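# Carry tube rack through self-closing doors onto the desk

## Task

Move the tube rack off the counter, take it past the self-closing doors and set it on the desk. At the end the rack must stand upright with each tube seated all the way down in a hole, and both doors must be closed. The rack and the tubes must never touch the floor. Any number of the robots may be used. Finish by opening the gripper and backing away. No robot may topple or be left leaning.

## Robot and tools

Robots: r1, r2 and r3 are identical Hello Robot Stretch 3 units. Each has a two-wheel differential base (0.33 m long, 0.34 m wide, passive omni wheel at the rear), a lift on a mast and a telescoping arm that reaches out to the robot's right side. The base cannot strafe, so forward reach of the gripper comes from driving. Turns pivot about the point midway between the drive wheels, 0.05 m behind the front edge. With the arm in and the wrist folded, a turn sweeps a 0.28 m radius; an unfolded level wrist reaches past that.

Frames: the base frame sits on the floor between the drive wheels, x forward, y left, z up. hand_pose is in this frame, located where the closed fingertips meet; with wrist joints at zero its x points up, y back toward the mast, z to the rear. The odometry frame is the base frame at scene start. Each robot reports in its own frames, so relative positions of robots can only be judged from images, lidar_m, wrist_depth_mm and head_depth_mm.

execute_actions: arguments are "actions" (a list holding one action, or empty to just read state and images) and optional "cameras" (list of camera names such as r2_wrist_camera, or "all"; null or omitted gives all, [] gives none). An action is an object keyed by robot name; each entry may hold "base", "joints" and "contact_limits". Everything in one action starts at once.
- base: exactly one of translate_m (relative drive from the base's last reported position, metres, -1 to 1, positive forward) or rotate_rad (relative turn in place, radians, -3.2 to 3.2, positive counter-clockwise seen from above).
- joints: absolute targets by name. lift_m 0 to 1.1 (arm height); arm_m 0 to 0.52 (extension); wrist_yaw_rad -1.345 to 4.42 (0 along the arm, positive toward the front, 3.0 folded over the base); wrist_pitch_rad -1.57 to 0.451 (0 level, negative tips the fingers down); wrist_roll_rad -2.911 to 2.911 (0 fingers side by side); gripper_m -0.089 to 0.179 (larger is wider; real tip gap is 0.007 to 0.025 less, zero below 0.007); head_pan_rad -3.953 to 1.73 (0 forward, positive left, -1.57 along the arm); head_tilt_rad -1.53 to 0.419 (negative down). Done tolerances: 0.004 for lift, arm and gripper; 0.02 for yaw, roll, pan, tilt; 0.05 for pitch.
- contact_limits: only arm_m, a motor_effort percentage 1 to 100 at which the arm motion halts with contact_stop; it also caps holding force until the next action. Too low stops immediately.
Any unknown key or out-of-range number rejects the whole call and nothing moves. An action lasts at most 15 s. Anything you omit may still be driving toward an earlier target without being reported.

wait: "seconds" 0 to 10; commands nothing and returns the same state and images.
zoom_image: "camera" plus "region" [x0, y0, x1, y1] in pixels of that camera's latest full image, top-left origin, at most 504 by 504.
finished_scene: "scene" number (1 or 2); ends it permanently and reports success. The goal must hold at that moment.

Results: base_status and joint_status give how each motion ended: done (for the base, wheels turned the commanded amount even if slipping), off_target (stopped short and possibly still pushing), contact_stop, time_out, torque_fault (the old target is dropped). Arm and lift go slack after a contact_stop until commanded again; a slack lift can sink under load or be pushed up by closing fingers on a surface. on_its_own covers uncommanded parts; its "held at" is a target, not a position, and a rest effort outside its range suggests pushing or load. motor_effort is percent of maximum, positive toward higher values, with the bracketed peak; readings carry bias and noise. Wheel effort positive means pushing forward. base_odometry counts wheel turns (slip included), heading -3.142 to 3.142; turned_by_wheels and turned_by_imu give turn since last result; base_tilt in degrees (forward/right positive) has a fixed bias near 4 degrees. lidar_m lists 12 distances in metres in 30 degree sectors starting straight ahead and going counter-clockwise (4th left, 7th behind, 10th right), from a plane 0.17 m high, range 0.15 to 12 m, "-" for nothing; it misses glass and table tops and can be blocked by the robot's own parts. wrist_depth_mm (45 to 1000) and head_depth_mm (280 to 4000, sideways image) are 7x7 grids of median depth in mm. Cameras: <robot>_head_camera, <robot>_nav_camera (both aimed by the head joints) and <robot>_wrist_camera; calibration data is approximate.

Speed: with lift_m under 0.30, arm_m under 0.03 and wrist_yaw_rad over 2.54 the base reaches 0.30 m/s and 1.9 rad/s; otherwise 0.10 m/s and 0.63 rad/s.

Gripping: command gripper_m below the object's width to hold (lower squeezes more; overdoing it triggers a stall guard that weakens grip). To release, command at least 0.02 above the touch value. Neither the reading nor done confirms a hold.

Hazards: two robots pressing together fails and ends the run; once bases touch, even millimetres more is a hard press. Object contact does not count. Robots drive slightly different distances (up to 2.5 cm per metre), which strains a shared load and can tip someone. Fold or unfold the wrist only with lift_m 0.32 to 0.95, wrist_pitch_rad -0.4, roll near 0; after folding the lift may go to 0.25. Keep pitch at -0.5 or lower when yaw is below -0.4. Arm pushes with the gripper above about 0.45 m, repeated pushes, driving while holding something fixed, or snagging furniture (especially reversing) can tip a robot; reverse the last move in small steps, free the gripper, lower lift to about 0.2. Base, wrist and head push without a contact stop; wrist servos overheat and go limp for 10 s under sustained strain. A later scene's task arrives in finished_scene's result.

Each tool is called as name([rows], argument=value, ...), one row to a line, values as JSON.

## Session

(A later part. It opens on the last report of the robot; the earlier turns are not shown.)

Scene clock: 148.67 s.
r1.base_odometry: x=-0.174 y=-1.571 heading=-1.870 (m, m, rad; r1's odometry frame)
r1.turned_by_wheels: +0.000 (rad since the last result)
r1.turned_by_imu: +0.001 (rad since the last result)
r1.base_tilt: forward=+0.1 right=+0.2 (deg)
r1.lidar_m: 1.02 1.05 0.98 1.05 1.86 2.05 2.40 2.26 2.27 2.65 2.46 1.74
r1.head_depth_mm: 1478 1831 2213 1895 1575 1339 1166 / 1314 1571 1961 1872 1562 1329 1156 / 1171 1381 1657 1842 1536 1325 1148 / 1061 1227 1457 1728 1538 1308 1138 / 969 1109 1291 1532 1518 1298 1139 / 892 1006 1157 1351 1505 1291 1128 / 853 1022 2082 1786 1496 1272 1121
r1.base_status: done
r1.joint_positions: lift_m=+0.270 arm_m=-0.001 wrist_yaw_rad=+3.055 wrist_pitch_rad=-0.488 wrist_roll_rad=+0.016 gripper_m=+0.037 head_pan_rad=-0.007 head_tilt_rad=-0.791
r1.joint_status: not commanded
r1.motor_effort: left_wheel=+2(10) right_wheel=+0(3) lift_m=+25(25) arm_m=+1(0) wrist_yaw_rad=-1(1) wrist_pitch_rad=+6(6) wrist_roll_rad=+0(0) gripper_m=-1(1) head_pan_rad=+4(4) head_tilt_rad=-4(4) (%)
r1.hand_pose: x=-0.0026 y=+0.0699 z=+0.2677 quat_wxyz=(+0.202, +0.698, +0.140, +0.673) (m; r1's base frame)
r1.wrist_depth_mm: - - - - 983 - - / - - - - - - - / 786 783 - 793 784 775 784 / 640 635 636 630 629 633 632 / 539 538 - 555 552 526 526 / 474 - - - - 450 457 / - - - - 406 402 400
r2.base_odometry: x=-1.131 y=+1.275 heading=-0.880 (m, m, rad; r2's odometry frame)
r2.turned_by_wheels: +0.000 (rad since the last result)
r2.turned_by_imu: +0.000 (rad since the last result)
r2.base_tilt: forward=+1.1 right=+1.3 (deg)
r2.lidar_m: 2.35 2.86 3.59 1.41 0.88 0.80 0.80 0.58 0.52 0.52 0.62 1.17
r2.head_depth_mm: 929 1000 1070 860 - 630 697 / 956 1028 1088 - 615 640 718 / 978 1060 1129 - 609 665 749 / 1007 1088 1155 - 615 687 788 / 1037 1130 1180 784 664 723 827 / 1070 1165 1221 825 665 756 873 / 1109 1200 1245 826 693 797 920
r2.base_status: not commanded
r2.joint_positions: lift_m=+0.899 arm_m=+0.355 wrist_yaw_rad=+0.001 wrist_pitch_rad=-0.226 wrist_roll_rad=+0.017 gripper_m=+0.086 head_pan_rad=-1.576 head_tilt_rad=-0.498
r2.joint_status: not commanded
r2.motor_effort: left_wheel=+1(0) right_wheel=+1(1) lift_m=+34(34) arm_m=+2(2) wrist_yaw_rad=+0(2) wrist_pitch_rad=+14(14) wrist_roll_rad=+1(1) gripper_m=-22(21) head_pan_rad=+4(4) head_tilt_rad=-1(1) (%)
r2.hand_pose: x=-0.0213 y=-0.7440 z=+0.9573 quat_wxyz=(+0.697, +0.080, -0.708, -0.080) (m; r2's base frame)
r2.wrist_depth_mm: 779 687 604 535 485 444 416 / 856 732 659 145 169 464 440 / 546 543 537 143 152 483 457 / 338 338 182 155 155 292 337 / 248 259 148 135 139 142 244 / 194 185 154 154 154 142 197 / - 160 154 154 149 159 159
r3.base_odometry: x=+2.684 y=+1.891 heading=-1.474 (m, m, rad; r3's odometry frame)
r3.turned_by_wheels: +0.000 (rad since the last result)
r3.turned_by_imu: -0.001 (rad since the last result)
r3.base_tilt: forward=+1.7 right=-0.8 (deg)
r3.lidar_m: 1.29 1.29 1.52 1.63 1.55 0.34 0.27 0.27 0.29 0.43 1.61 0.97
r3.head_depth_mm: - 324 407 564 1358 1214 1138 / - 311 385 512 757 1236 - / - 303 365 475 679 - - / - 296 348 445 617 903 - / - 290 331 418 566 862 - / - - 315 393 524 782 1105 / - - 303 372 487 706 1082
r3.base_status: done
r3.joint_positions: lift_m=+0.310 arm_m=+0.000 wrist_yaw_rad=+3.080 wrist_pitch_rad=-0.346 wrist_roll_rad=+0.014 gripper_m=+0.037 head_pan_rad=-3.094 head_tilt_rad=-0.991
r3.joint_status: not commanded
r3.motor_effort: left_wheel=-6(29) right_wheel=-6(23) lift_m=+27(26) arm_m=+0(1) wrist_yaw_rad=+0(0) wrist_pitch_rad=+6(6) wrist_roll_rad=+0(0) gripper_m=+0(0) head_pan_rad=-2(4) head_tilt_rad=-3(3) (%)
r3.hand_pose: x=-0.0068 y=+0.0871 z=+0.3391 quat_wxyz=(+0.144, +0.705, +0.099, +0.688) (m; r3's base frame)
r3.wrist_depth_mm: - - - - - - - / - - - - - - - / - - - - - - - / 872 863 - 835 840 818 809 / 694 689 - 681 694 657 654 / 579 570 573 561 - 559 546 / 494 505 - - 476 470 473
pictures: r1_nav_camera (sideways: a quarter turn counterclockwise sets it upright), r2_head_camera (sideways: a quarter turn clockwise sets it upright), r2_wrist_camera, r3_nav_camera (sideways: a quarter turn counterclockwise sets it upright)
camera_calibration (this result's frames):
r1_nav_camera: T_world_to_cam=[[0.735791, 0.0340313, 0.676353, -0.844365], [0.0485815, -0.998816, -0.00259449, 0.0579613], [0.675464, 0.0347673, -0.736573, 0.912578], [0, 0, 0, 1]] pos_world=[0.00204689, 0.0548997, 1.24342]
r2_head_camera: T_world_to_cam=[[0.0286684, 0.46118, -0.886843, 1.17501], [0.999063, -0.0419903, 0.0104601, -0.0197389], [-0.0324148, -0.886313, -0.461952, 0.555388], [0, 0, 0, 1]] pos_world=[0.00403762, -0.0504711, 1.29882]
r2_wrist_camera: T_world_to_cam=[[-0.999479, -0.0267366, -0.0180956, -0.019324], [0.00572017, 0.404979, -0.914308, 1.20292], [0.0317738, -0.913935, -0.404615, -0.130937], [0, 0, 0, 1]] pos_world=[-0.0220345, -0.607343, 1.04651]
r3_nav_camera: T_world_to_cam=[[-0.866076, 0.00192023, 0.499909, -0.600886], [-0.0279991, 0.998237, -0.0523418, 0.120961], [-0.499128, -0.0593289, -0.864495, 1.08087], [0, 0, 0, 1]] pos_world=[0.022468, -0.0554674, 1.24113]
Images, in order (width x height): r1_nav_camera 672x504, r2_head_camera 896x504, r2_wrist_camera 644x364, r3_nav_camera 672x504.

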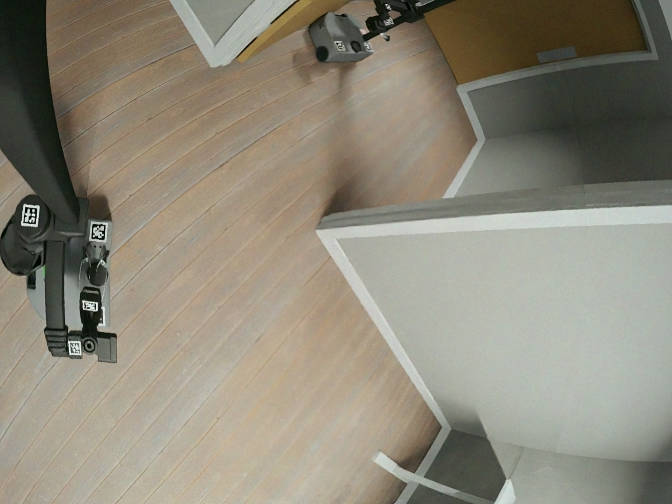

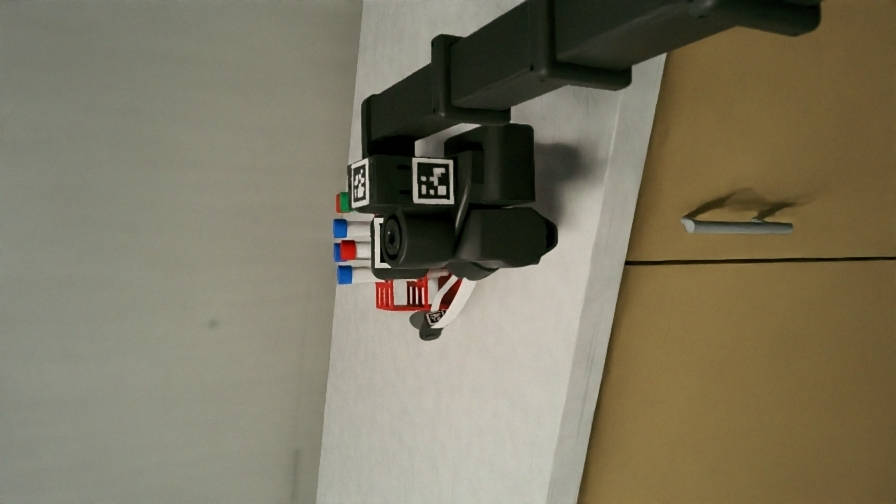

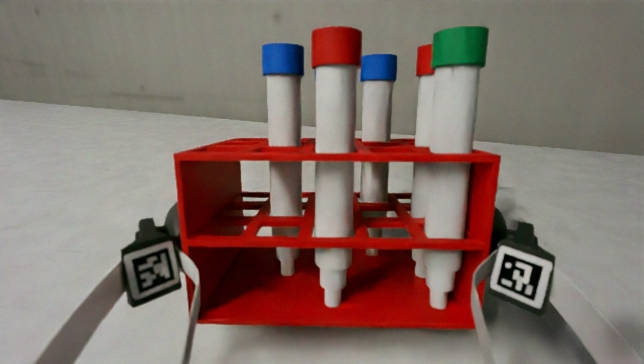

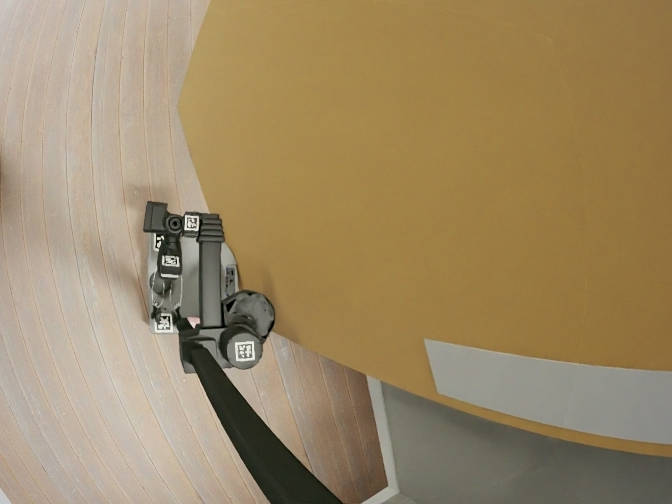

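execute_actions([
  {"r3":{"base":{"translate_m":-0.07},"joints":{"head_pan_rad":0,"head_tilt_rad":-0.9}},"r2":{"joints":{"lift_m":0.875}},"r1":{"base":{"translate_m":0.36}}},
], cameras=[])

execute_actions([
  {"r2":{"joints":{"gripper_m":0.179}},"r1":{"base":{"rotate_rad":-2.5},"joints":{"head_pan_rad":-3.14,"head_tilt_rad":-0.9}}},
], cameras=[])

execute_actions([
  {"r2":{"joints":{"lift_m":1.01}},"r1":{"base":{"translate_m":-0.3}}},
], cameras=[])

execute_actions([
  {"r2":{"joints":{"wrist_pitch_rad":-0.7,"arm_m":0.41}}},
], cameras=["r2_wrist_camera","r3_nav_camera","r1_nav_camera"])

Scene clock: 163.20 s.
r1.base_odometry: x=-0.280 y=-1.915 heading=-1.870 (m, m, rad; r1's odometry frame)
r1.turned_by_wheels: +0.000 (rad since the last result)
r1.turned_by_imu: +0.001 (rad since the last result)
r1.base_tilt: forward=+0.2 right=+0.1 (deg)
r1.lidar_m: 0.73 0.68 1.35 0.91 1.32 2.29 2.69 2.52 2.52 2.35 2.01 1.23
r1.head_depth_mm: 1034 1273 1652 1880 1566 1348 1164 / 913 1094 1366 1727 1551 1331 1160 / 820 962 1165 1471 1536 1331 1152 / 741 860 1015 1242 1456 1311 1142 / 677 775 897 1063 1317 1309 1134 / 623 703 806 939 1127 1260 1127 / 576 641 720 837 1145 1282 1123
r1.base_status: done
r1.joint_positions: lift_m=+0.270 arm_m=-0.001 wrist_yaw_rad=+3.055 wrist_pitch_rad=-0.488 wrist_roll_rad=+0.016 gripper_m=+0.037 head_pan_rad=-0.007 head_tilt_rad=-0.791
r1.joint_status: not commanded
r1.motor_effort: left_wheel=+1(12) right_wheel=-1(2) lift_m=+25(25) arm_m=+1(1) wrist_yaw_rad=-1(0) wrist_pitch_rad=+6(6) wrist_roll_rad=-1(1) gripper_m=+0(0) head_pan_rad=+4(4) head_tilt_rad=-4(4) (%)
r1.hand_pose: x=-0.0026 y=+0.0699 z=+0.2677 quat_wxyz=(+0.202, +0.698, +0.140, +0.673) (m; r1's base frame)
r1.wrist_depth_mm: - - - 987 - - - / - - - - - 995 - / 782 774 - 783 799 779 781 / 637 630 647 633 643 629 627 / 536 541 - 544 549 534 528 / 473 - - - - 459 463 / - - - - 407 403 401
r2.base_odometry: x=-1.131 y=+1.275 heading=-0.880 (m, m, rad; r2's odometry frame)
r2.turned_by_wheels: +0.000 (rad since the last result)
r2.turned_by_imu: +0.000 (rad since the last result)
r2.base_tilt: forward=+1.1 right=+1.4 (deg)
r2.lidar_m: 2.35 2.86 3.60 1.41 0.89 0.80 0.80 0.58 0.52 0.52 0.62 1.17
r2.head_depth_mm: 931 1001 1067 822 - - 708 / 953 1031 1088 - 588 641 720 / 983 1061 1124 - 594 666 754 / 1010 1089 1160 765 617 689 788 / 1041 1127 1178 786 664 724 828 / 1070 1160 1226 825 666 757 875 / 1104 1205 1241 825 692 793 923
r2.base_status: not commanded
r2.joint_positions: lift_m=+0.876 arm_m=+0.355 wrist_yaw_rad=+0.001 wrist_pitch_rad=-0.215 wrist_roll_rad=+0.017 gripper_m=+0.086 head_pan_rad=-1.576 head_tilt_rad=-0.498
r2.joint_status: all done
r2.motor_effort: left_wheel=+1(1) right_wheel=+1(1) lift_m=+15(30) arm_m=+3(2) wrist_yaw_rad=-1(1) wrist_pitch_rad=+8(14) wrist_roll_rad=+1(0) gripper_m=-22(21) head_pan_rad=+4(4) head_tilt_rad=-1(1) (%)
r2.hand_pose: x=-0.0213 y=-0.7449 z=+0.9361 quat_wxyz=(+0.697, +0.076, -0.708, -0.076) (m; r2's base frame)
r2.wrist_depth_mm: 777 690 601 129 474 437 411 / 849 750 646 131 157 460 433 / 478 470 161 140 144 424 440 / 294 271 161 128 155 130 289 / 211 216 152 134 138 131 210 / 164 157 151 151 151 142 167 / - 135 135 134 134 134 134
r3.base_odometry: x=+2.678 y=+1.960 heading=-1.475 (m, m, rad; r3's odometry frame)
r3.turned_by_wheels: -0.001 (rad since the last result)
r3.turned_by_imu: +0.083 (rad since the last result)
r3.base_tilt: forward=+1.8 right=-0.7 (deg)
r3.lidar_m: 1.30 1.31 1.61 1.61 1.35 0.33 0.27 0.27 0.30 0.48 1.41 1.00
r3.head_depth_mm: 1230 1442 1615 1604 1422 1253 1125 / 1223 1423 1712 1660 1424 1258 1123 / 1202 1398 1666 1646 1439 1267 1131 / 1186 1384 1654 1639 1434 1256 1126 / 1165 1364 1621 1680 1428 1268 1127 / 1154 1326 1581 1652 1448 1274 1127 / 1136 1309 1559 1670 1431 1263 1130
r3.base_status: translate_m off_target (by the wheels' count: -0.0696 of -0.0700)
r3.joint_positions: lift_m=+0.310 arm_m=+0.000 wrist_yaw_rad=+3.080 wrist_pitch_rad=-0.346 wrist_roll_rad=+0.014 gripper_m=+0.037 head_pan_rad=-0.007 head_tilt_rad=-0.901
r3.joint_status: all done
r3.on_its_own: left_wheel is at rest, and its effort (-65) is outside its rest range (-18 to +18); right_wheel is at rest, and its effort (-47) is outside its rest range (-18 to +18)
r3.motor_effort: left_wheel=-65(65) right_wheel=-47(48) lift_m=+26(26) arm_m=+0(0) wrist_yaw_rad=+0(1) wrist_pitch_rad=+6(6) wrist_roll_rad=+0(0) gripper_m=+0(0) head_pan_rad=+4(58) head_tilt_rad=+0(9) (%)
r3.hand_pose: x=-0.0070 y=+0.0872 z=+0.3391 quat_wxyz=(+0.144, +0.705, +0.099, +0.688) (m; r3's base frame)
r3.wrist_depth_mm: - - - - - - - / - - - - - - - / - - - - - - - / 891 862 - 841 829 826 800 / 690 686 - 677 690 658 654 / 575 573 568 559 - 558 546 / 491 504 - - 480 471 470
pictures: none
No camera images: the call's "cameras" was empty. Leave "cameras" out to get every camera's image.

Scene clock: 165.97 s.
r1.base_odometry: x=-0.280 y=-1.915 heading=+1.914 (m, m, rad; r1's odometry frame)
r1.turned_by_wheels: -2.500 (rad since the last result)
r1.turned_by_imu: -2.474 (rad since the last result)
r1.base_tilt: forward=+0.2 right=+0.2 (deg)
r1.lidar_m: 2.52 2.55 2.35 2.01 1.02 0.68 0.71 1.01 0.92 1.75 2.32 2.72
r1.head_depth_mm: 574 645 789 988 1321 1284 1156 / 2515 733 808 952 1297 1270 1148 / 2727 2551 2013 1563 1346 1263 - / 2744 2513 2010 1668 1427 1254 - / 2721 2447 1972 1660 1421 1254 - / 2756 2425 1969 1646 1412 1240 1136 / 2694 2401 1828 1623 1411 1231 1103
r1.base_status: done
r1.joint_positions: lift_m=+0.270 arm_m=-0.001 wrist_yaw_rad=+3.055 wrist_pitch_rad=-0.488 wrist_roll_rad=+0.016 gripper_m=+0.037 head_pan_rad=-3.133 head_tilt_rad=-0.889
r1.joint_status: all done
r1.motor_effort: left_wheel=+1(12) right_wheel=-1(4) lift_m=+25(25) arm_m=+0(0) wrist_yaw_rad=-1(1) wrist_pitch_rad=+6(6) wrist_roll_rad=-1(1) gripper_m=+0(0) head_pan_rad=-4(52) head_tilt_rad=-5(18) (%)
r1.hand_pose: x=-0.0026 y=+0.0698 z=+0.2677 quat_wxyz=(+0.202, +0.698, +0.140, +0.673) (m; r1's base frame)
r1.wrist_depth_mm: 955 - - - - - - / 916 - - - - - - / 787 774 - 789 780 778 775 / 635 629 637 628 632 623 631 / 541 542 - 555 544 527 523 / 478 - - - - 456 455 / - - - - 400 400 398
r2.base_odometry: x=-1.131 y=+1.275 heading=-0.880 (m, m, rad; r2's odometry frame)
r2.turned_by_wheels: +0.000 (rad since the last result)
r2.turned_by_imu: +0.000 (rad since the last result)
r2.base_tilt: forward=+1.1 right=+1.3 (deg)
r2.lidar_m: 2.35 2.86 3.60 1.41 0.88 0.80 0.80 0.58 0.52 0.52 0.62 1.17
r2.head_depth_mm: 929 999 1067 819 - - 706 / 955 1027 1089 - 588 641 719 / 984 1058 1122 - 595 665 753 / 1010 1092 1159 769 614 687 788 / 1043 1131 1182 788 665 724 827 / 1072 1163 1228 827 664 757 873 / 1101 1204 1245 826 692 796 921
r2.base_status: not commanded
r2.joint_positions: lift_m=+0.875 arm_m=+0.355 wrist_yaw_rad=+0.001 wrist_pitch_rad=-0.218 wrist_roll_rad=+0.017 gripper_m=+0.179 head_pan_rad=-1.576 head_tilt_rad=-0.498
r2.joint_status: all done
r2.motor_effort: left_wheel=+1(1) right_wheel=+1(1) lift_m=+15(15) arm_m=+2(2) wrist_yaw_rad=-1(1) wrist_pitch_rad=+10(10) wrist_roll_rad=+0(0) gripper_m=+0(97) head_pan_rad=+4(5) head_tilt_rad=-1(0) (%)
r2.hand_pose: x=-0.0213 y=-0.7447 z=+0.9353 quat_wxyz=(+0.697, +0.077, -0.708, -0.077) (m; r2's base frame)
r2.wrist_depth_mm: 771 689 601 128 475 438 416 / 832 731 656 129 157 447 435 / 470 471 162 140 141 414 439 / 288 289 161 128 154 248 286 / 208 208 145 136 139 131 208 / - 156 152 153 152 150 169 / 131 134 134 133 133 134 131
r3.base_odometry: x=+2.678 y=+1.960 heading=-1.475 (m, m, rad; r3's odometry frame)
r3.turned_by_wheels: +0.000 (rad since the last result)
r3.turned_by_imu: +0.000 (rad since the last result)
r3.base_tilt: forward=+1.7 right=-0.8 (deg)
r3.lidar_m: 1.30 1.31 1.61 1.61 1.34 0.33 0.27 0.27 0.30 0.48 1.48 0.99
r3.head_depth_mm: 1237 1442 1630 1613 1434 1262 1131 / 1223 1423 1711 1661 1422 1259 1122 / 1205 1396 1669 1642 1436 1257 1125 / 1188 1376 1643 1675 1441 1274 1126 / 1167 1356 1622 1648 1434 1261 1128 / 1156 1324 1579 1664 1435 1268 1133 / 1136 1314 1566 1663 1439 1270 1123
r3.base_status: not commanded
r3.joint_positions: lift_m=+0.310 arm_m=+0.000 wrist_yaw_rad=+3.080 wrist_pitch_rad=-0.346 wrist_roll_rad=+0.014 gripper_m=+0.037 head_pan_rad=-0.007 head_tilt_rad=-0.901
r3.joint_status: not commanded
r3.on_its_own: left_wheel is at rest, and its effort (-65) is outside its rest range (-18 to +18); right_wheel is at rest, and its effort (-47) is outside its rest range (-18 to +18)
r3.motor_effort: left_wheel=-65(65) right_wheel=-47(47) lift_m=+26(27) arm_m=+0(0) wrist_yaw_rad=+0(1) wrist_pitch_rad=+5(5) wrist_roll_rad=+0(0) gripper_m=+0(0) head_pan_rad=+5(4) head_tilt_rad=+0(0) (%)
r3.hand_pose: x=-0.0070 y=+0.0872 z=+0.3391 quat_wxyz=(+0.144, +0.705, +0.099, +0.688) (m; r3's base frame)
r3.wrist_depth_mm: - - - - - - - / - - - - - - - / - - - - - - - / 875 875 - 832 832 817 813 / 704 685 - 682 695 657 662 / 580 573 572 564 - 554 547 / 491 500 - - 477 472 471
pictures: none
No camera images: the call's "cameras" was empty. Leave "cameras" out to get every camera's image.

Scene clock: 168.73 s.
r1.base_odometry: x=-0.179 y=-2.197 heading=+1.914 (m, m, rad; r1's odometry frame)
r1.turned_by_wheels: +0.000 (rad since the last result)
r1.turned_by_imu: +0.001 (rad since the last result)
r1.base_tilt: forward=+0.2 right=+0.1 (deg)
r1.lidar_m: 2.82 2.85 2.50 2.00 0.54 0.40 2.25 1.19 0.77 0.93 2.35 2.98
r1.head_depth_mm: 1809 1816 473 515 640 1000 1157 / 2366 2381 2045 685 689 973 1148 / 2454 2553 2029 1688 1451 1084 - / 2434 2492 2007 1664 1443 1264 - / 2482 2470 1986 1659 1425 1250 - / 2475 2426 1950 1635 1404 1241 1133 / 2420 2395 1937 1639 1399 1230 1102
r1.base_status: done
r1.joint_positions: lift_m=+0.270 arm_m=-0.001 wrist_yaw_rad=+3.055 wrist_pitch_rad=-0.488 wrist_roll_rad=+0.016 gripper_m=+0.037 head_pan_rad=-3.133 head_tilt_rad=-0.890
r1.joint_status: not commanded
r1.motor_effort: left_wheel=+2(7) right_wheel=-1(5) lift_m=+25(25) arm_m=+0(1) wrist_yaw_rad=-1(0) wrist_pitch_rad=+6(6) wrist_roll_rad=-1(0) gripper_m=+0(0) head_pan_rad=-4(4) head_tilt_rad=-5(5) (%)
r1.hand_pose: x=-0.0026 y=+0.0698 z=+0.2677 quat_wxyz=(+0.202, +0.698, +0.140, +0.673) (m; r1's base frame)
r1.wrist_depth_mm: 490 728 - - - - - / 484 736 - - - - - / 468 732 - 788 781 784 780 / 454 620 641 632 632 637 640 / 442 532 - 552 549 524 526 / 412 - - - - 454 454 / - - - - 398 405 397
r2.base_odometry: x=-1.131 y=+1.275 heading=-0.880 (m, m, rad; r2's odometry frame)
r2.turned_by_wheels: +0.000 (rad since the last result)
r2.turned_by_imu: +0.000 (rad since the last result)
r2.base_tilt: forward=+1.1 right=+1.3 (deg)
r2.lidar_m: 2.36 2.86 3.60 1.41 0.88 0.80 0.80 0.58 0.52 0.52 0.62 1.17
r2.head_depth_mm: 929 990 - 778 615 616 689 / 955 1014 1084 820 615 640 719 / 980 1033 - 780 617 664 751 / 1009 1081 - 767 639 687 787 / 1041 1128 1186 787 664 725 829 / 1071 1164 1219 827 665 757 868 / 1106 1204 1247 827 692 792 918
r2.base_status: not commanded
r2.joint_positions: lift_m=+1.010 arm_m=+0.355 wrist_yaw_rad=+0.001 wrist_pitch_rad=-0.218 wrist_roll_rad=+0.017 gripper_m=+0.179 head_pan_rad=-1.576 head_tilt_rad=-0.498
r2.joint_status: all done
r2.motor_effort: left_wheel=+1(0) right_wheel=+1(1) lift_m=+33(34) arm_m=+2(3) wrist_yaw_rad=-1(1) wrist_pitch_rad=+10(10) wrist_roll_rad=+1(1) gripper_m=+0(0) head_pan_rad=+4(4) head_tilt_rad=+0(1) (%)
r2.hand_pose: x=-0.0213 y=-0.7447 z=+1.0693 quat_wxyz=(+0.697, +0.077, -0.708, -0.077) (m; r2's base frame)
r2.wrist_depth_mm: 772 683 608 539 490 447 411 / 834 740 650 573 516 476 434 / 915 811 697 616 554 502 457 / 631 617 627 628 576 533 478 / 448 469 450 448 450 442 449 / 369 338 353 213 221 350 367 / 286 290 269 189 194 290 284
r3.base_odometry: x=+2.678 y=+1.960 heading=-1.475 (m, m, rad; r3's odometry frame)
r3.turned_by_wheels: +0.000 (rad since the last result)
r3.turned_by_imu: +0.000 (rad since the last result)
r3.base_tilt: forward=+1.8 right=-0.7 (deg)
r3.lidar_m: 1.30 1.31 1.61 1.61 1.34 0.33 0.27 0.27 0.30 0.49 1.22 0.99
r3.head_depth_mm: 1237 1439 1633 1611 1425 1253 1119 / 1214 1429 1713 1630 1423 1263 1122 / 1207 1406 1666 1653 1434 1255 1125 / 1189 1383 1643 1654 1442 1270 1128 / 1171 1357 1604 1680 1434 1265 1124 / 1147 1342 1579 1669 1432 1267 1123 / 1135 1301 1545 1668 1439 1272 1131
r3.base_status: not commanded
r3.joint_positions: lift_m=+0.310 arm_m=+0.000 wrist_yaw_rad=+3.080 wrist_pitch_rad=-0.346 wrist_roll_rad=+0.014 gripper_m=+0.037 head_pan_rad=-0.007 head_tilt_rad=-0.901
r3.joint_status: not commanded
r3.on_its_own: left_wheel is at rest, and its effort (-65) is outside its rest range (-18 to +18); right_wheel is at rest, and its effort (-46) is outside its rest range (-18 to +18)
r3.motor_effort: left_wheel=-65(65) right_wheel=-46(47) lift_m=+26(26) arm_m=+0(0) wrist_yaw_rad=+0(1) wrist_pitch_rad=+6(5) wrist_roll_rad=+0(0) gripper_m=+0(0) head_pan_rad=+5(6) head_tilt_rad=+1(1) (%)
r3.hand_pose: x=-0.0070 y=+0.0872 z=+0.3391 quat_wxyz=(+0.144, +0.705, +0.099, +0.688) (m; r3's base frame)
r3.wrist_depth_mm: - - - - - - - / - - - - - - - / - - - - - - - / 877 866 - 848 837 818 819 / 691 689 - 674 692 664 650 / 580 567 575 556 - 555 555 / 494 505 - - 477 476 470
pictures: none
No camera images: the call's "cameras" was empty. Leave "cameras" out to get every camera's image.

Scene clock: 170.27 s.
r1.base_odometry: x=-0.179 y=-2.197 heading=+1.914 (m, m, rad; r1's odometry frame)
r1.turned_by_wheels: +0.000 (rad since the last result)
r1.turned_by_imu: +0.000 (rad since the last result)
r1.base_tilt: forward=+0.2 right=+0.1 (deg)
r1.lidar_m: 2.81 2.85 2.49 2.00 0.54 0.40 2.25 1.19 0.78 0.93 2.35 2.98
r1.head_depth_mm: 1795 1816 473 515 638 997 1165 / 2355 2392 2050 685 690 968 1144 / 2475 2525 2021 1694 1450 1078 - / 2452 2477 2010 1681 1430 1259 - / 2482 2442 1978 1656 1426 1250 - / 2458 2430 1969 1643 1411 1239 1132 / 2422 2401 1953 1622 1401 1228 1105
r1.base_status: not commanded
r1.joint_positions: lift_m=+0.270 arm_m=-0.001 wrist_yaw_rad=+3.055 wrist_pitch_rad=-0.488 wrist_roll_rad=+0.016 gripper_m=+0.037 head_pan_rad=-3.133 head_tilt_rad=-0.890
r1.joint_status: not commanded
r1.motor_effort: left_wheel=+2(2) right_wheel=-1(0) lift_m=+25(25) arm_m=+0(0) wrist_yaw_rad=+1(0) wrist_pitch_rad=+6(6) wrist_roll_rad=-1(1) gripper_m=+0(0) head_pan_rad=-4(4) head_tilt_rad=-5(5) (%)
r1.hand_pose: x=-0.0026 y=+0.0698 z=+0.2677 quat_wxyz=(+0.202, +0.698, +0.140, +0.673) (m; r1's base frame)
r1.wrist_depth_mm: 490 733 - - - - - / 479 720 - - - - - / 465 714 - 767 791 780 782 / 457 617 645 622 641 637 624 / 442 542 - 553 551 529 530 / 414 - - - - 453 460 / - - - - 406 403 401
r2.base_odometry: x=-1.131 y=+1.275 heading=-0.880 (m, m, rad; r2's odometry frame)
r2.turned_by_wheels: +0.000 (rad since the last result)
r2.turned_by_imu: +0.000 (rad since the last result)
r2.base_tilt: forward=+1.0 right=+1.3 (deg)
r2.lidar_m: 2.35 2.87 3.61 1.41 0.89 0.80 0.81 0.58 0.52 0.52 0.62 1.16
r2.head_depth_mm: 930 994 - 782 615 615 688 / 955 1008 1086 822 615 639 720 / 983 1031 1015 752 615 665 753 / 1012 1077 - 760 638 689 787 / 1040 1132 1185 786 663 726 826 / 1075 1168 1222 824 666 756 871 / 1105 1205 1240 825 693 793 918
r2.base_status: not commanded
r2.joint_positions: lift_m=+1.010 arm_m=+0.410 wrist_yaw_rad=+0.001 wrist_pitch_rad=-0.709 wrist_roll_rad=+0.017 gripper_m=+0.179 head_pan_rad=-1.576 head_tilt_rad=-0.498
r2.joint_status: all done
r2.motor_effort: left_wheel=+0(1) right_wheel=+1(1) lift_m=+33(33) arm_m=+3(3) wrist_yaw_rad=-1(2) wrist_pitch_rad=+5(7) wrist_roll_rad=+1(1) gripper_m=+0(0) head_pan_rad=+4(4) head_tilt_rad=-1(0) (%)
r2.hand_pose: x=-0.0214 y=-0.7334 z=+0.9631 quat_wxyz=(+0.658, +0.244, -0.668, -0.248) (m; r2's base frame)
r2.wrist_depth_mm: 429 420 417 416 411 416 398 / 347 346 342 148 139 337 335 / 296 295 283 139 158 278 285 / 256 254 165 107 148 110 247 / 226 230 143 134 136 216 220 / 206 196 190 189 173 193 201 / 179 182 181 180 180 179 175
r3.base_odometry: x=+2.678 y=+1.960 heading=-1.475 (m, m, rad; r3's odometry frame)
r3.turned_by_wheels: +0.000 (rad since the last result)
r3.turned_by_imu: +0.000 (rad since the last result)
r3.base_tilt: forward=+1.8 right=-0.7 (deg)
r3.lidar_m: 1.30 1.31 1.61 1.61 1.34 0.33 0.27 0.27 0.30 0.48 1.21 0.99
r3.head_depth_mm: 1236 1438 1624 1607 1419 1255 1121 / 1221 1422 1719 1659 1423 1261 1128 / 1207 1390 1675 1663 1427 1257 1130 / 1184 1389 1629 1663 1433 1255 1123 / 1163 1357 1610 1669 1447 1265 1132 / 1154 1336 1572 1655 1443 1263 1130 / 1142 1312 1544 1681 1451 1264 1145
r3.base_status: not commanded
r3.joint_positions: lift_m=+0.310 arm_m=+0.000 wrist_yaw_rad=+3.080 wrist_pitch_rad=-0.346 wrist_roll_rad=+0.014 gripper_m=+0.037 head_pan_rad=-0.007 head_tilt_rad=-0.901
r3.joint_status: not commanded
r3.on_its_own: left_wheel is at rest, and its effort (-65) is outside its rest range (-18 to +18); right_wheel is at rest, and its effort (-47) is outside its rest range (-18 to +18)
r3.motor_effort: left_wheel=-65(65) right_wheel=-47(46) lift_m=+26(26) arm_m=+0(0) wrist_yaw_rad=+0(0) wrist_pitch_rad=+5(6) wrist_roll_rad=+0(0) gripper_m=+0(0) head_pan_rad=+5(4) head_tilt_rad=+0(1) (%)
r3.hand_pose: x=-0.0070 y=+0.0872 z=+0.3391 quat_wxyz=(+0.144, +0.705, +0.099, +0.688) (m; r3's base frame)
r3.wrist_depth_mm: - - - - - - - / - - - - - - - / - - - - - - - / 881 860 - 850 823 813 792 / 695 691 - 676 698 652 653 / 584 574 566 554 - 549 548 / 498 504 - - 479 476 470
pictures: r1_nav_camera (sideways: a quarter turn counterclockwise sets it upright), r2_wrist_camera, r3_nav_camera (sideways: a quarter turn counterclockwise sets it upright)
camera_calibration (this result's frames):
r1_nav_camera: T_world_to_cam=[[-0.798197, -0.0456064, 0.600667, -0.736391], [-0.0630684, 0.997977, -0.00803589, 0.0657258], [-0.599086, -0.0442973, -0.799459, 1.00212], [0, 0, 0, 1]] pos_world=[0.016718, -0.0547855, 1.24401]
r2_wrist_camera: T_world_to_cam=[[-0.999498, -0.0149962, -0.0279121, -0.00102004], [0.00560191, 0.7834, -0.621492, 1.19947], [0.0311863, -0.621337, -0.782923, 0.459992], [0, 0, 0, 1]] pos_world=[-0.0220843, -0.653874, 1.10557]
r3_nav_camera: T_world_to_cam=[[0.81598, -0.0487974, 0.576017, -0.710294], [-0.0216735, -0.998313, -0.0538698, 0.122918], [0.577674, 0.0314724, -0.81566, 1.01083], [0, 0, 0, 1]] pos_world=[-0.00167826, 0.0562375, 1.24025]
Images, in order (width x height): r1_nav_camera 672x504, r2_wrist_camera 644x364, r3_nav_camera 672x504.

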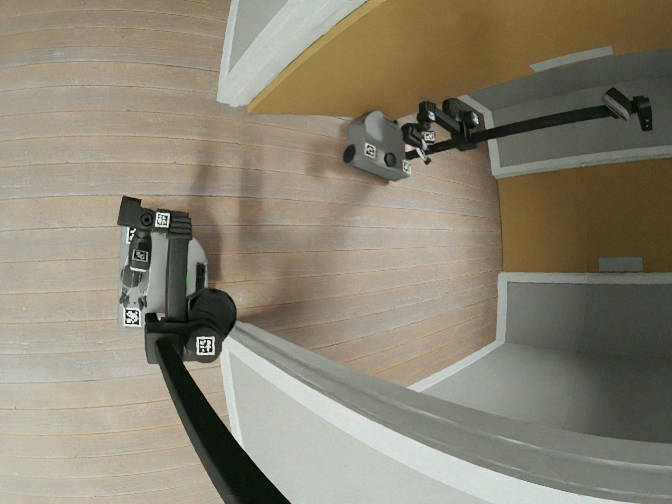

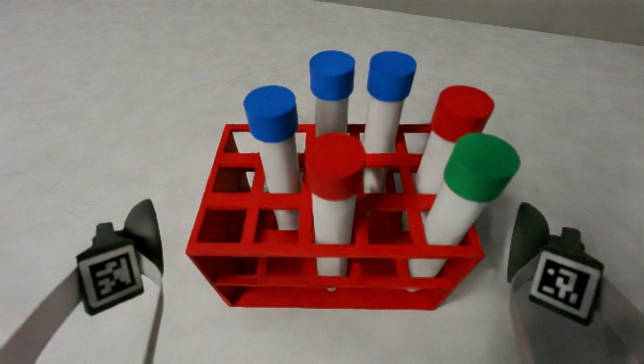

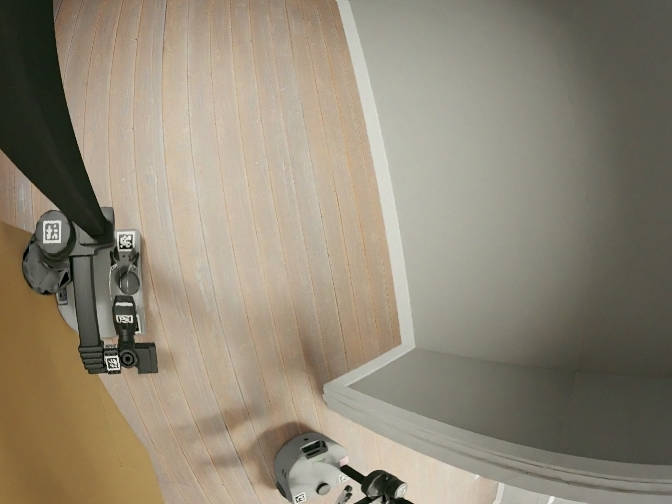

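execute_actions([
  {"r2":{"joints":{"arm_m":0.445,"lift_m":0.995}},"r3":{"base":{"rotate_rad":-0.03}},"r1":{"base":{"translate_m":-0.3}}},
], cameras=["r2_wrist_camera","r1_nav_camera"])

execute_actions([
  {"r2":{"joints":{"gripper_m":0.078}}},
], cameras=["r2_wrist_camera"])

execute_actions([
  {"r2":{"joints":{"lift_m":1.03}}},
], cameras=["r2_wrist_camera"])

Scene clock: 181.83 s.
r1.base_odometry: x=-0.078 y=-2.480 heading=+1.915 (m, m, rad; r1's odometry frame)
r1.turned_by_wheels: +0.001 (rad since the last result)
r1.turned_by_imu: +0.018 (rad since the last result)
r1.base_tilt: forward=+0.2 right=+0.2 (deg)
r1.lidar_m: 3.12 3.15 2.59 0.20 0.20 0.26 2.28 0.97 0.75 0.71 2.39 3.07
r1.head_depth_mm: 1788 1818 1824 1677 1468 1274 439 / 2160 2370 2053 1712 1457 1274 602 / 2161 2433 2030 1680 1453 1270 - / 2166 2396 1993 1684 1434 1281 - / 2232 2413 1965 1652 1426 1256 - / 2209 2390 1955 1639 1418 1233 1134 / 2187 2375 1926 1628 1400 1221 1097
r1.base_status: done
r1.joint_positions: lift_m=+0.270 arm_m=-0.001 wrist_yaw_rad=+3.055 wrist_pitch_rad=-0.489 wrist_roll_rad=+0.016 gripper_m=+0.037 head_pan_rad=-3.135 head_tilt_rad=-0.891
r1.joint_status: not commanded
r1.motor_effort: left_wheel=+8(13) right_wheel=-18(23) lift_m=+26(26) arm_m=+0(0) wrist_yaw_rad=-1(3) wrist_pitch_rad=+6(6) wrist_roll_rad=-1(1) gripper_m=+0(1) head_pan_rad=-3(3) head_tilt_rad=-4(5) (%)
r1.hand_pose: x=-0.0027 y=+0.0698 z=+0.2675 quat_wxyz=(+0.202, +0.698, +0.140, +0.673) (m; r1's base frame)
r1.wrist_depth_mm: 207 198 514 - - - - / 761 221 258 - - - - / 777 249 - 807 798 767 765 / 649 289 292 632 631 639 628 / 540 512 - 554 544 532 523 / 477 - - - - 458 452 / - - - - 406 399 397
r2.base_odometry: x=-1.131 y=+1.275 heading=-0.880 (m, m, rad; r2's odometry frame)
r2.turned_by_wheels: +0.000 (rad since the last result)
r2.turned_by_imu: +0.000 (rad since the last result)
r2.base_tilt: forward=+1.1 right=+1.4 (deg)
r2.lidar_m: 2.36 2.87 3.59 1.41 0.89 0.80 0.80 0.58 0.52 0.52 0.62 1.17
r2.head_depth_mm: 929 1000 - 765 615 615 689 / 956 1019 1076 820 616 638 719 / 982 1037 1048 778 616 665 752 / 1011 1081 - 779 639 689 788 / 1041 1127 1181 786 664 723 827 / 1072 1158 1229 823 665 756 870 / 1105 1206 1247 828 693 794 922
r2.base_status: not commanded
r2.joint_positions: lift_m=+0.995 arm_m=+0.445 wrist_yaw_rad=+0.001 wrist_pitch_rad=-0.710 wrist_roll_rad=+0.017 gripper_m=+0.179 head_pan_rad=-1.576 head_tilt_rad=-0.498
r2.joint_status: all done
r2.motor_effort: left_wheel=+1(1) right_wheel=+1(1) lift_m=+15(30) arm_m=+3(3) wrist_yaw_rad=-2(1) wrist_pitch_rad=+6(6) wrist_roll_rad=+0(1) gripper_m=+0(0) head_pan_rad=+4(3) head_tilt_rad=-1(0) (%)
r2.hand_pose: x=-0.0214 y=-0.7682 z=+0.9488 quat_wxyz=(+0.658, +0.244, -0.668, -0.248) (m; r2's base frame)
r2.wrist_depth_mm: 399 392 386 386 384 394 376 / 324 323 319 127 126 311 310 / 271 273 163 129 146 96 264 / 237 237 142 82 133 82 229 / 208 210 145 116 126 103 204 / 191 179 142 141 138 133 186 / 166 168 168 167 167 166 164
r3.base_odometry: x=+2.678 y=+1.960 heading=-1.505 (m, m, rad; r3's odometry frame)
r3.turned_by_wheels: -0.030 (rad since the last result)
r3.turned_by_imu: -0.028 (rad since the last result)
r3.base_tilt: forward=+1.7 right=-0.8 (deg)
r3.lidar_m: 1.31 1.31 1.57 1.61 1.40 0.33 0.27 0.27 0.30 0.46 0.97 1.00
r3.head_depth_mm: 1250 1421 1563 1581 1431 1260 1124 / 1239 1439 1722 1653 1427 1264 1125 / 1216 1417 1693 1657 1435 1263 1129 / 1202 1383 1640 1657 1445 1268 1123 / 1173 1356 1605 1670 1436 1269 1128 / 1161 1330 1573 1685 1449 1269 1133 / 1130 1306 1537 1669 1443 1269 1129
r3.base_status: done
r3.joint_positions: lift_m=+0.310 arm_m=+0.000 wrist_yaw_rad=+3.080 wrist_pitch_rad=-0.346 wrist_roll_rad=+0.014 gripper_m=+0.037 head_pan_rad=-0.007 head_tilt_rad=-0.901
r3.joint_status: not commanded
r3.motor_effort: left_wheel=-5(52) right_wheel=-8(48) lift_m=+26(26) arm_m=+0(0) wrist_yaw_rad=+0(0) wrist_pitch_rad=+6(6) wrist_roll_rad=+0(0) gripper_m=+0(0) head_pan_rad=+4(4) head_tilt_rad=+0(0) (%)
r3.hand_pose: x=-0.0070 y=+0.0872 z=+0.3391 quat_wxyz=(+0.144, +0.705, +0.099, +0.688) (m; r3's base frame)
r3.wrist_depth_mm: - - - - - - - / - - - - - - - / - - - - - - - / 872 850 - 836 835 812 801 / 697 687 - 669 693 662 646 / 574 573 569 554 - 553 546 / 489 502 - - 480 472 473
pictures: r1_nav_camera (sideways: a quarter turn counterclockwise sets it upright), r2_wrist_camera
camera_calibration (this result's frames):
r1_nav_camera: T_world_to_cam=[[-0.799184, -0.0445575, 0.599433, -0.734777], [-0.0617365, 0.998059, -0.00812067, 0.065828], [-0.597908, -0.0434968, -0.800384, 1.00332], [0, 0, 0, 1]] pos_world=[0.016735, -0.0547989, 1.24403]
r2_wrist_camera: T_world_to_cam=[[-0.999498, -0.0149573, -0.0279313, -0.00189093], [0.00560129, 0.784259, -0.620409, 1.21746], [0.031185, -0.620254, -0.783781, 0.428895], [0, 0, 0, 1]] pos_world=[-0.0220844, -0.688807, 1.09143]
Images, in order (width x height): r1_nav_camera 672x504, r2_wrist_camera 644x364.

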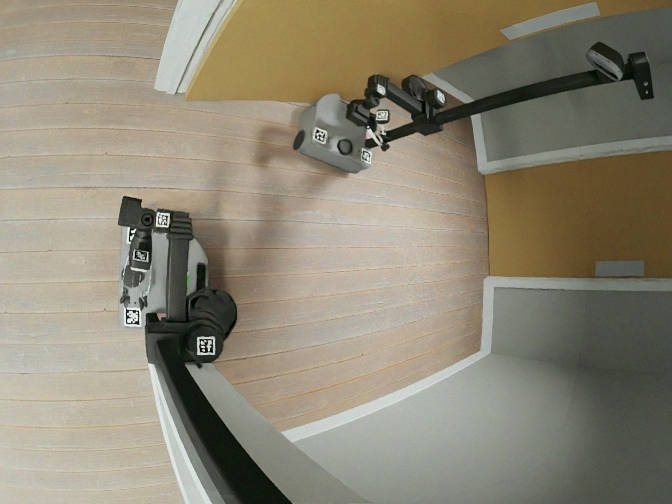

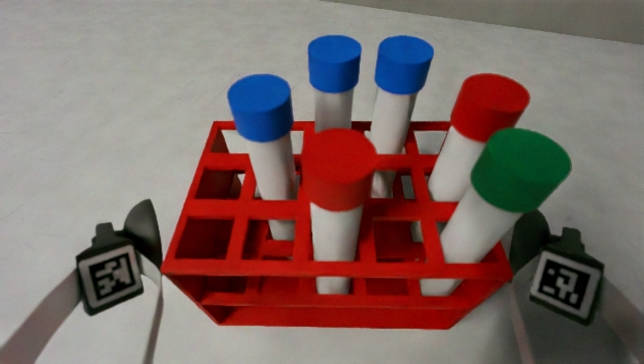

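Scene clock: 183.33 s.
r1.base_odometry: x=-0.078 y=-2.480 heading=+1.915 (m, m, rad; r1's odometry frame)
r1.turned_by_wheels: +0.000 (rad since the last result)
r1.turned_by_imu: +0.000 (rad since the last result)
r1.base_tilt: forward=+0.2 right=+0.2 (deg)
r1.lidar_m: 3.10 3.15 2.59 0.20 0.20 0.26 2.28 0.96 0.75 0.71 2.39 3.06
r1.head_depth_mm: 1791 1805 1811 1681 1470 1271 439 / 2131 2378 2059 1702 1464 1272 603 / 2171 2428 2040 1680 1449 1270 - / 2149 2383 1988 1679 1431 1279 - / 2224 2401 1962 1655 1424 1247 - / 2202 2426 1959 1637 1406 1239 1138 / 2205 2372 1931 1623 1400 1227 1099
r1.base_status: not commanded
r1.joint_positions: lift_m=+0.270 arm_m=-0.001 wrist_yaw_rad=+3.055 wrist_pitch_rad=-0.489 wrist_roll_rad=+0.016 gripper_m=+0.037 head_pan_rad=-3.135 head_tilt_rad=-0.891
r1.joint_status: not commanded
r1.motor_effort: left_wheel=+8(7) right_wheel=-18(18) lift_m=+26(26) arm_m=+0(1) wrist_yaw_rad=+0(1) wrist_pitch_rad=+7(6) wrist_roll_rad=-1(1) gripper_m=-1(0) head_pan_rad=-3(3) head_tilt_rad=-4(5) (%)
r1.hand_pose: x=-0.0027 y=+0.0698 z=+0.2675 quat_wxyz=(+0.202, +0.698, +0.140, +0.673) (m; r1's base frame)
r1.wrist_depth_mm: 206 199 516 - - - - / 757 223 254 992 - - - / 783 248 - 800 787 772 775 / 645 289 289 635 633 642 624 / 532 514 - 551 550 536 521 / 480 - - - - 461 453 / - - - - 401 400 397
r2.base_odometry: x=-1.131 y=+1.275 heading=-0.880 (m, m, rad; r2's odometry frame)
r2.turned_by_wheels: +0.000 (rad since the last result)
r2.turned_by_imu: +0.000 (rad since the last result)
r2.base_tilt: forward=+1.0 right=+1.3 (deg)
r2.lidar_m: 2.35 2.86 3.59 1.41 0.89 0.80 0.80 0.58 0.52 0.52 0.62 1.17
r2.head_depth_mm: 931 998 - 764 615 616 689 / 955 1018 1075 819 613 639 718 / 984 1036 1045 779 615 665 752 / 1011 1077 - 776 638 688 789 / 1038 1125 1183 785 664 724 826 / 1069 1165 1227 824 664 758 871 / 1111 1205 1240 825 694 793 922
r2.base_status: not commanded
r2.joint_positions: lift_m=+0.995 arm_m=+0.445 wrist_yaw_rad=+0.001 wrist_pitch_rad=-0.711 wrist_roll_rad=+0.017 gripper_m=+0.079 head_pan_rad=-1.576 head_tilt_rad=-0.498
r2.joint_status: all done
r2.motor_effort: left_wheel=+0(1) right_wheel=+1(1) lift_m=+15(15) arm_m=+2(3) wrist_yaw_rad=-1(1) wrist_pitch_rad=+6(6) wrist_roll_rad=+0(1) gripper_m=-24(100) head_pan_rad=+4(4) head_tilt_rad=-1(0) (%)
r2.hand_pose: x=-0.0214 y=-0.7682 z=+0.9488 quat_wxyz=(+0.658, +0.244, -0.668, -0.248) (m; r2's base frame)
r2.wrist_depth_mm: 398 391 390 384 380 388 374 / 325 321 299 137 140 111 309 / 274 272 169 91 151 90 263 / 235 236 140 129 136 106 229 / 209 209 154 121 123 126 204 / 187 181 178 178 176 176 184 / - 168 168 167 167 166 165
r3.base_odometry: x=+2.678 y=+1.960 heading=-1.505 (m, m, rad; r3's odometry frame)
r3.turned_by_wheels: +0.000 (rad since the last result)
r3.turned_by_imu: +0.000 (rad since the last result)
r3.base_tilt: forward=+1.7 right=-0.8 (deg)
r3.lidar_m: 1.30 1.31 1.58 1.61 1.40 0.33 0.27 0.27 0.30 0.46 0.97 1.00
r3.head_depth_mm: 1246 1424 1569 1579 1422 1262 1128 / 1235 1438 1720 1646 1434 1252 1123 / 1212 1407 1687 1664 1431 1262 1127 / 1196 1384 1642 1658 1432 1260 1133 / 1176 1364 1599 1650 1447 1264 1138 / 1149 1340 1570 1655 1445 1267 1134 / 1137 1308 1538 1665 1438 1269 1134
r3.base_status: not commanded
r3.joint_positions: lift_m=+0.310 arm_m=+0.000 wrist_yaw_rad=+3.080 wrist_pitch_rad=-0.346 wrist_roll_rad=+0.014 gripper_m=+0.037 head_pan_rad=-0.007 head_tilt_rad=-0.901
r3.joint_status: not commanded
r3.motor_effort: left_wheel=-5(5) right_wheel=-8(8) lift_m=+26(27) arm_m=+0(1) wrist_yaw_rad=+0(0) wrist_pitch_rad=+5(6) wrist_roll_rad=+0(0) gripper_m=+0(0) head_pan_rad=+5(4) head_tilt_rad=+0(1) (%)
r3.hand_pose: x=-0.0070 y=+0.0872 z=+0.3391 quat_wxyz=(+0.144, +0.705, +0.099, +0.688) (m; r3's base frame)
r3.wrist_depth_mm: - - - - - - - / - - - - - - - / - - - - - - - / 881 859 - 845 809 809 800 / 698 697 - 672 690 663 653 / 580 571 572 558 - 553 548 / 495 507 - - 477 478 476
pictures: r2_wrist_camera
camera_calibration (this result's frames):
r2_wrist_camera: T_world_to_cam=[[-0.999498, -0.0149521, -0.0279312, -0.0018882], [0.0056037, 0.784289, -0.62037, 1.21744], [0.0311819, -0.620215, -0.783812, 0.428947], [0, 0, 0, 1]] pos_world=[-0.0220848, -0.688815, 1.09142]
Images, in order (width x height): r2_wrist_camera 644x364.

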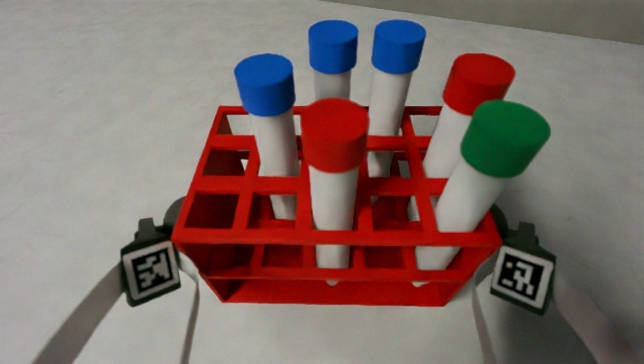

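Scene clock: 184.47 s.
r1.base_odometry: x=-0.078 y=-2.480 heading=+1.915 (m, m, rad; r1's odometry frame)
r1.turned_by_wheels: +0.000 (rad since the last result)
r1.turned_by_imu: +0.000 (rad since the last result)
r1.base_tilt: forward=+0.2 right=+0.1 (deg)
r1.lidar_m: 3.10 3.15 2.59 0.20 0.20 0.26 2.28 0.97 0.75 0.70 2.39 3.05
r1.head_depth_mm: 1807 1817 1823 1675 1476 1278 439 / 2159 2393 2049 1696 1458 1277 603 / 2179 2409 2025 1692 1446 1261 - / 2178 2402 2018 1670 1426 1274 - / 2212 2414 1969 1653 1431 1250 - / 2223 2393 1960 1636 1418 1244 1143 / 2188 2371 1939 1610 1404 1230 1103
r1.base_status: not commanded
r1.joint_positions: lift_m=+0.270 arm_m=-0.001 wrist_yaw_rad=+3.055 wrist_pitch_rad=-0.489 wrist_roll_rad=+0.016 gripper_m=+0.037 head_pan_rad=-3.135 head_tilt_rad=-0.891
r1.joint_status: not commanded
r1.motor_effort: left_wheel=+7(7) right_wheel=-18(18) lift_m=+26(26) arm_m=+1(1) wrist_yaw_rad=-1(1) wrist_pitch_rad=+6(6) wrist_roll_rad=-1(1) gripper_m=+0(0) head_pan_rad=-3(3) head_tilt_rad=-4(4) (%)
r1.hand_pose: x=-0.0027 y=+0.0698 z=+0.2675 quat_wxyz=(+0.202, +0.698, +0.140, +0.673) (m; r1's base frame)
r1.wrist_depth_mm: 206 198 506 - - - - / 757 221 257 996 - - - / 779 248 - 794 778 790 770 / 638 288 290 636 632 640 616 / 537 507 - 550 539 532 521 / 469 - - - - 460 457 / - - - - 404 403 400
r2.base_odometry: x=-1.131 y=+1.275 heading=-0.880 (m, m, rad; r2's odometry frame)
r2.turned_by_wheels: +0.000 (rad since the last result)
r2.turned_by_imu: +0.000 (rad since the last result)
r2.base_tilt: forward=+1.1 right=+1.4 (deg)
r2.lidar_m: 2.35 2.87 3.60 1.40 0.89 0.80 0.80 0.58 0.52 0.52 0.62 1.16
r2.head_depth_mm: 931 978 1098 819 614 615 689 / 957 999 1089 822 614 640 721 / 985 - 1141 782 616 666 753 / 1011 1067 - 787 638 686 789 / 1038 1127 1180 822 663 723 829 / 1071 1165 1226 820 664 755 870 / 1102 1203 1239 825 692 795 918
r2.base_status: not commanded
r2.joint_positions: lift_m=+1.029 arm_m=+0.445 wrist_yaw_rad=+0.001 wrist_pitch_rad=-0.718 wrist_roll_rad=+0.017 gripper_m=+0.082 head_pan_rad=-1.576 head_tilt_rad=-0.498
r2.joint_status: all done
r2.motor_effort: left_wheel=+1(0) right_wheel=+1(1) lift_m=+34(35) arm_m=+3(3) wrist_yaw_rad=-1(1) wrist_pitch_rad=+10(10) wrist_roll_rad=+0(0) gripper_m=-21(24) head_pan_rad=+4(4) head_tilt_rad=+0(0) (%)
r2.hand_pose: x=-0.0214 y=-0.7668 z=+0.9815 quat_wxyz=(+0.657, +0.247, -0.667, -0.250) (m; r2's base frame)
r2.wrist_depth_mm: 460 455 450 443 441 421 387 / 377 372 372 367 365 367 359 / 319 321 315 144 170 302 308 / 277 276 183 143 151 271 269 / 244 250 160 140 141 142 239 / 220 212 170 151 151 206 213 / 201 198 163 162 156 192 195
r3.base_odometry: x=+2.678 y=+1.960 heading=-1.505 (m, m, rad; r3's odometry frame)
r3.turned_by_wheels: +0.000 (rad since the last result)
r3.turned_by_imu: +0.000 (rad since the last result)
r3.base_tilt: forward=+1.7 right=-0.8 (deg)
r3.lidar_m: 1.31 1.31 1.58 1.61 1.40 0.33 0.27 0.27 0.30 0.46 0.97 1.00
r3.head_depth_mm: 1262 1438 1570 1587 1431 1257 1122 / 1234 1435 1733 1653 1418 1264 1119 / 1207 1419 1686 1663 1434 1264 1124 / 1196 1390 1662 1656 1427 1268 1124 / 1172 1357 1607 1657 1426 1267 1125 / 1148 1333 1566 1663 1438 1262 1130 / 1141 1315 1556 1679 1436 1263 1132
r3.base_status: not commanded
r3.joint_positions: lift_m=+0.310 arm_m=+0.000 wrist_yaw_rad=+3.080 wrist_pitch_rad=-0.346 wrist_roll_rad=+0.014 gripper_m=+0.037 head_pan_rad=-0.007 head_tilt_rad=-0.901
r3.joint_status: not commanded
r3.motor_effort: left_wheel=-5(5) right_wheel=-8(8) lift_m=+26(27) arm_m=+0(1) wrist_yaw_rad=-1(0) wrist_pitch_rad=+6(5) wrist_roll_rad=+0(0) gripper_m=+0(0) head_pan_rad=+5(5) head_tilt_rad=+1(1) (%)
r3.hand_pose: x=-0.0070 y=+0.0872 z=+0.3391 quat_wxyz=(+0.144, +0.705, +0.099, +0.688) (m; r3's base frame)
r3.wrist_depth_mm: - - - - - - - / - - - - - - - / - - - - - - - / 873 861 - 841 825 817 794 / 698 687 - 677 689 651 652 / 581 580 566 558 - 557 551 / 490 508 - - 479 470 471
pictures: r2_wrist_camera
camera_calibration (this result's frames):
r2_wrist_camera: T_world_to_cam=[[-0.999498, -0.0147496, -0.0280345, -0.000699503], [0.0055983, 0.788814, -0.614607, 1.23445], [0.0311792, -0.614455, -0.788336, 0.464248], [0, 0, 0, 1]] pos_world=[-0.0220848, -0.688504, 1.12467]
Images, in order (width x height): r2_wrist_camera 644x364.

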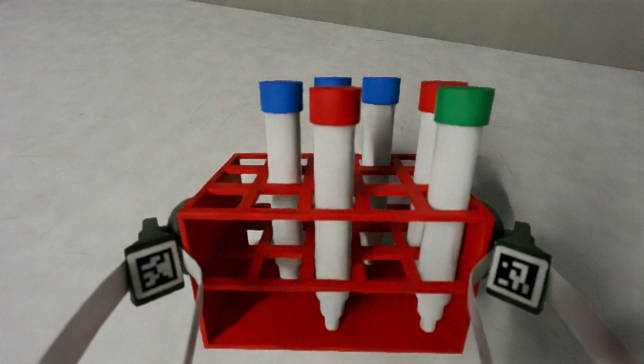

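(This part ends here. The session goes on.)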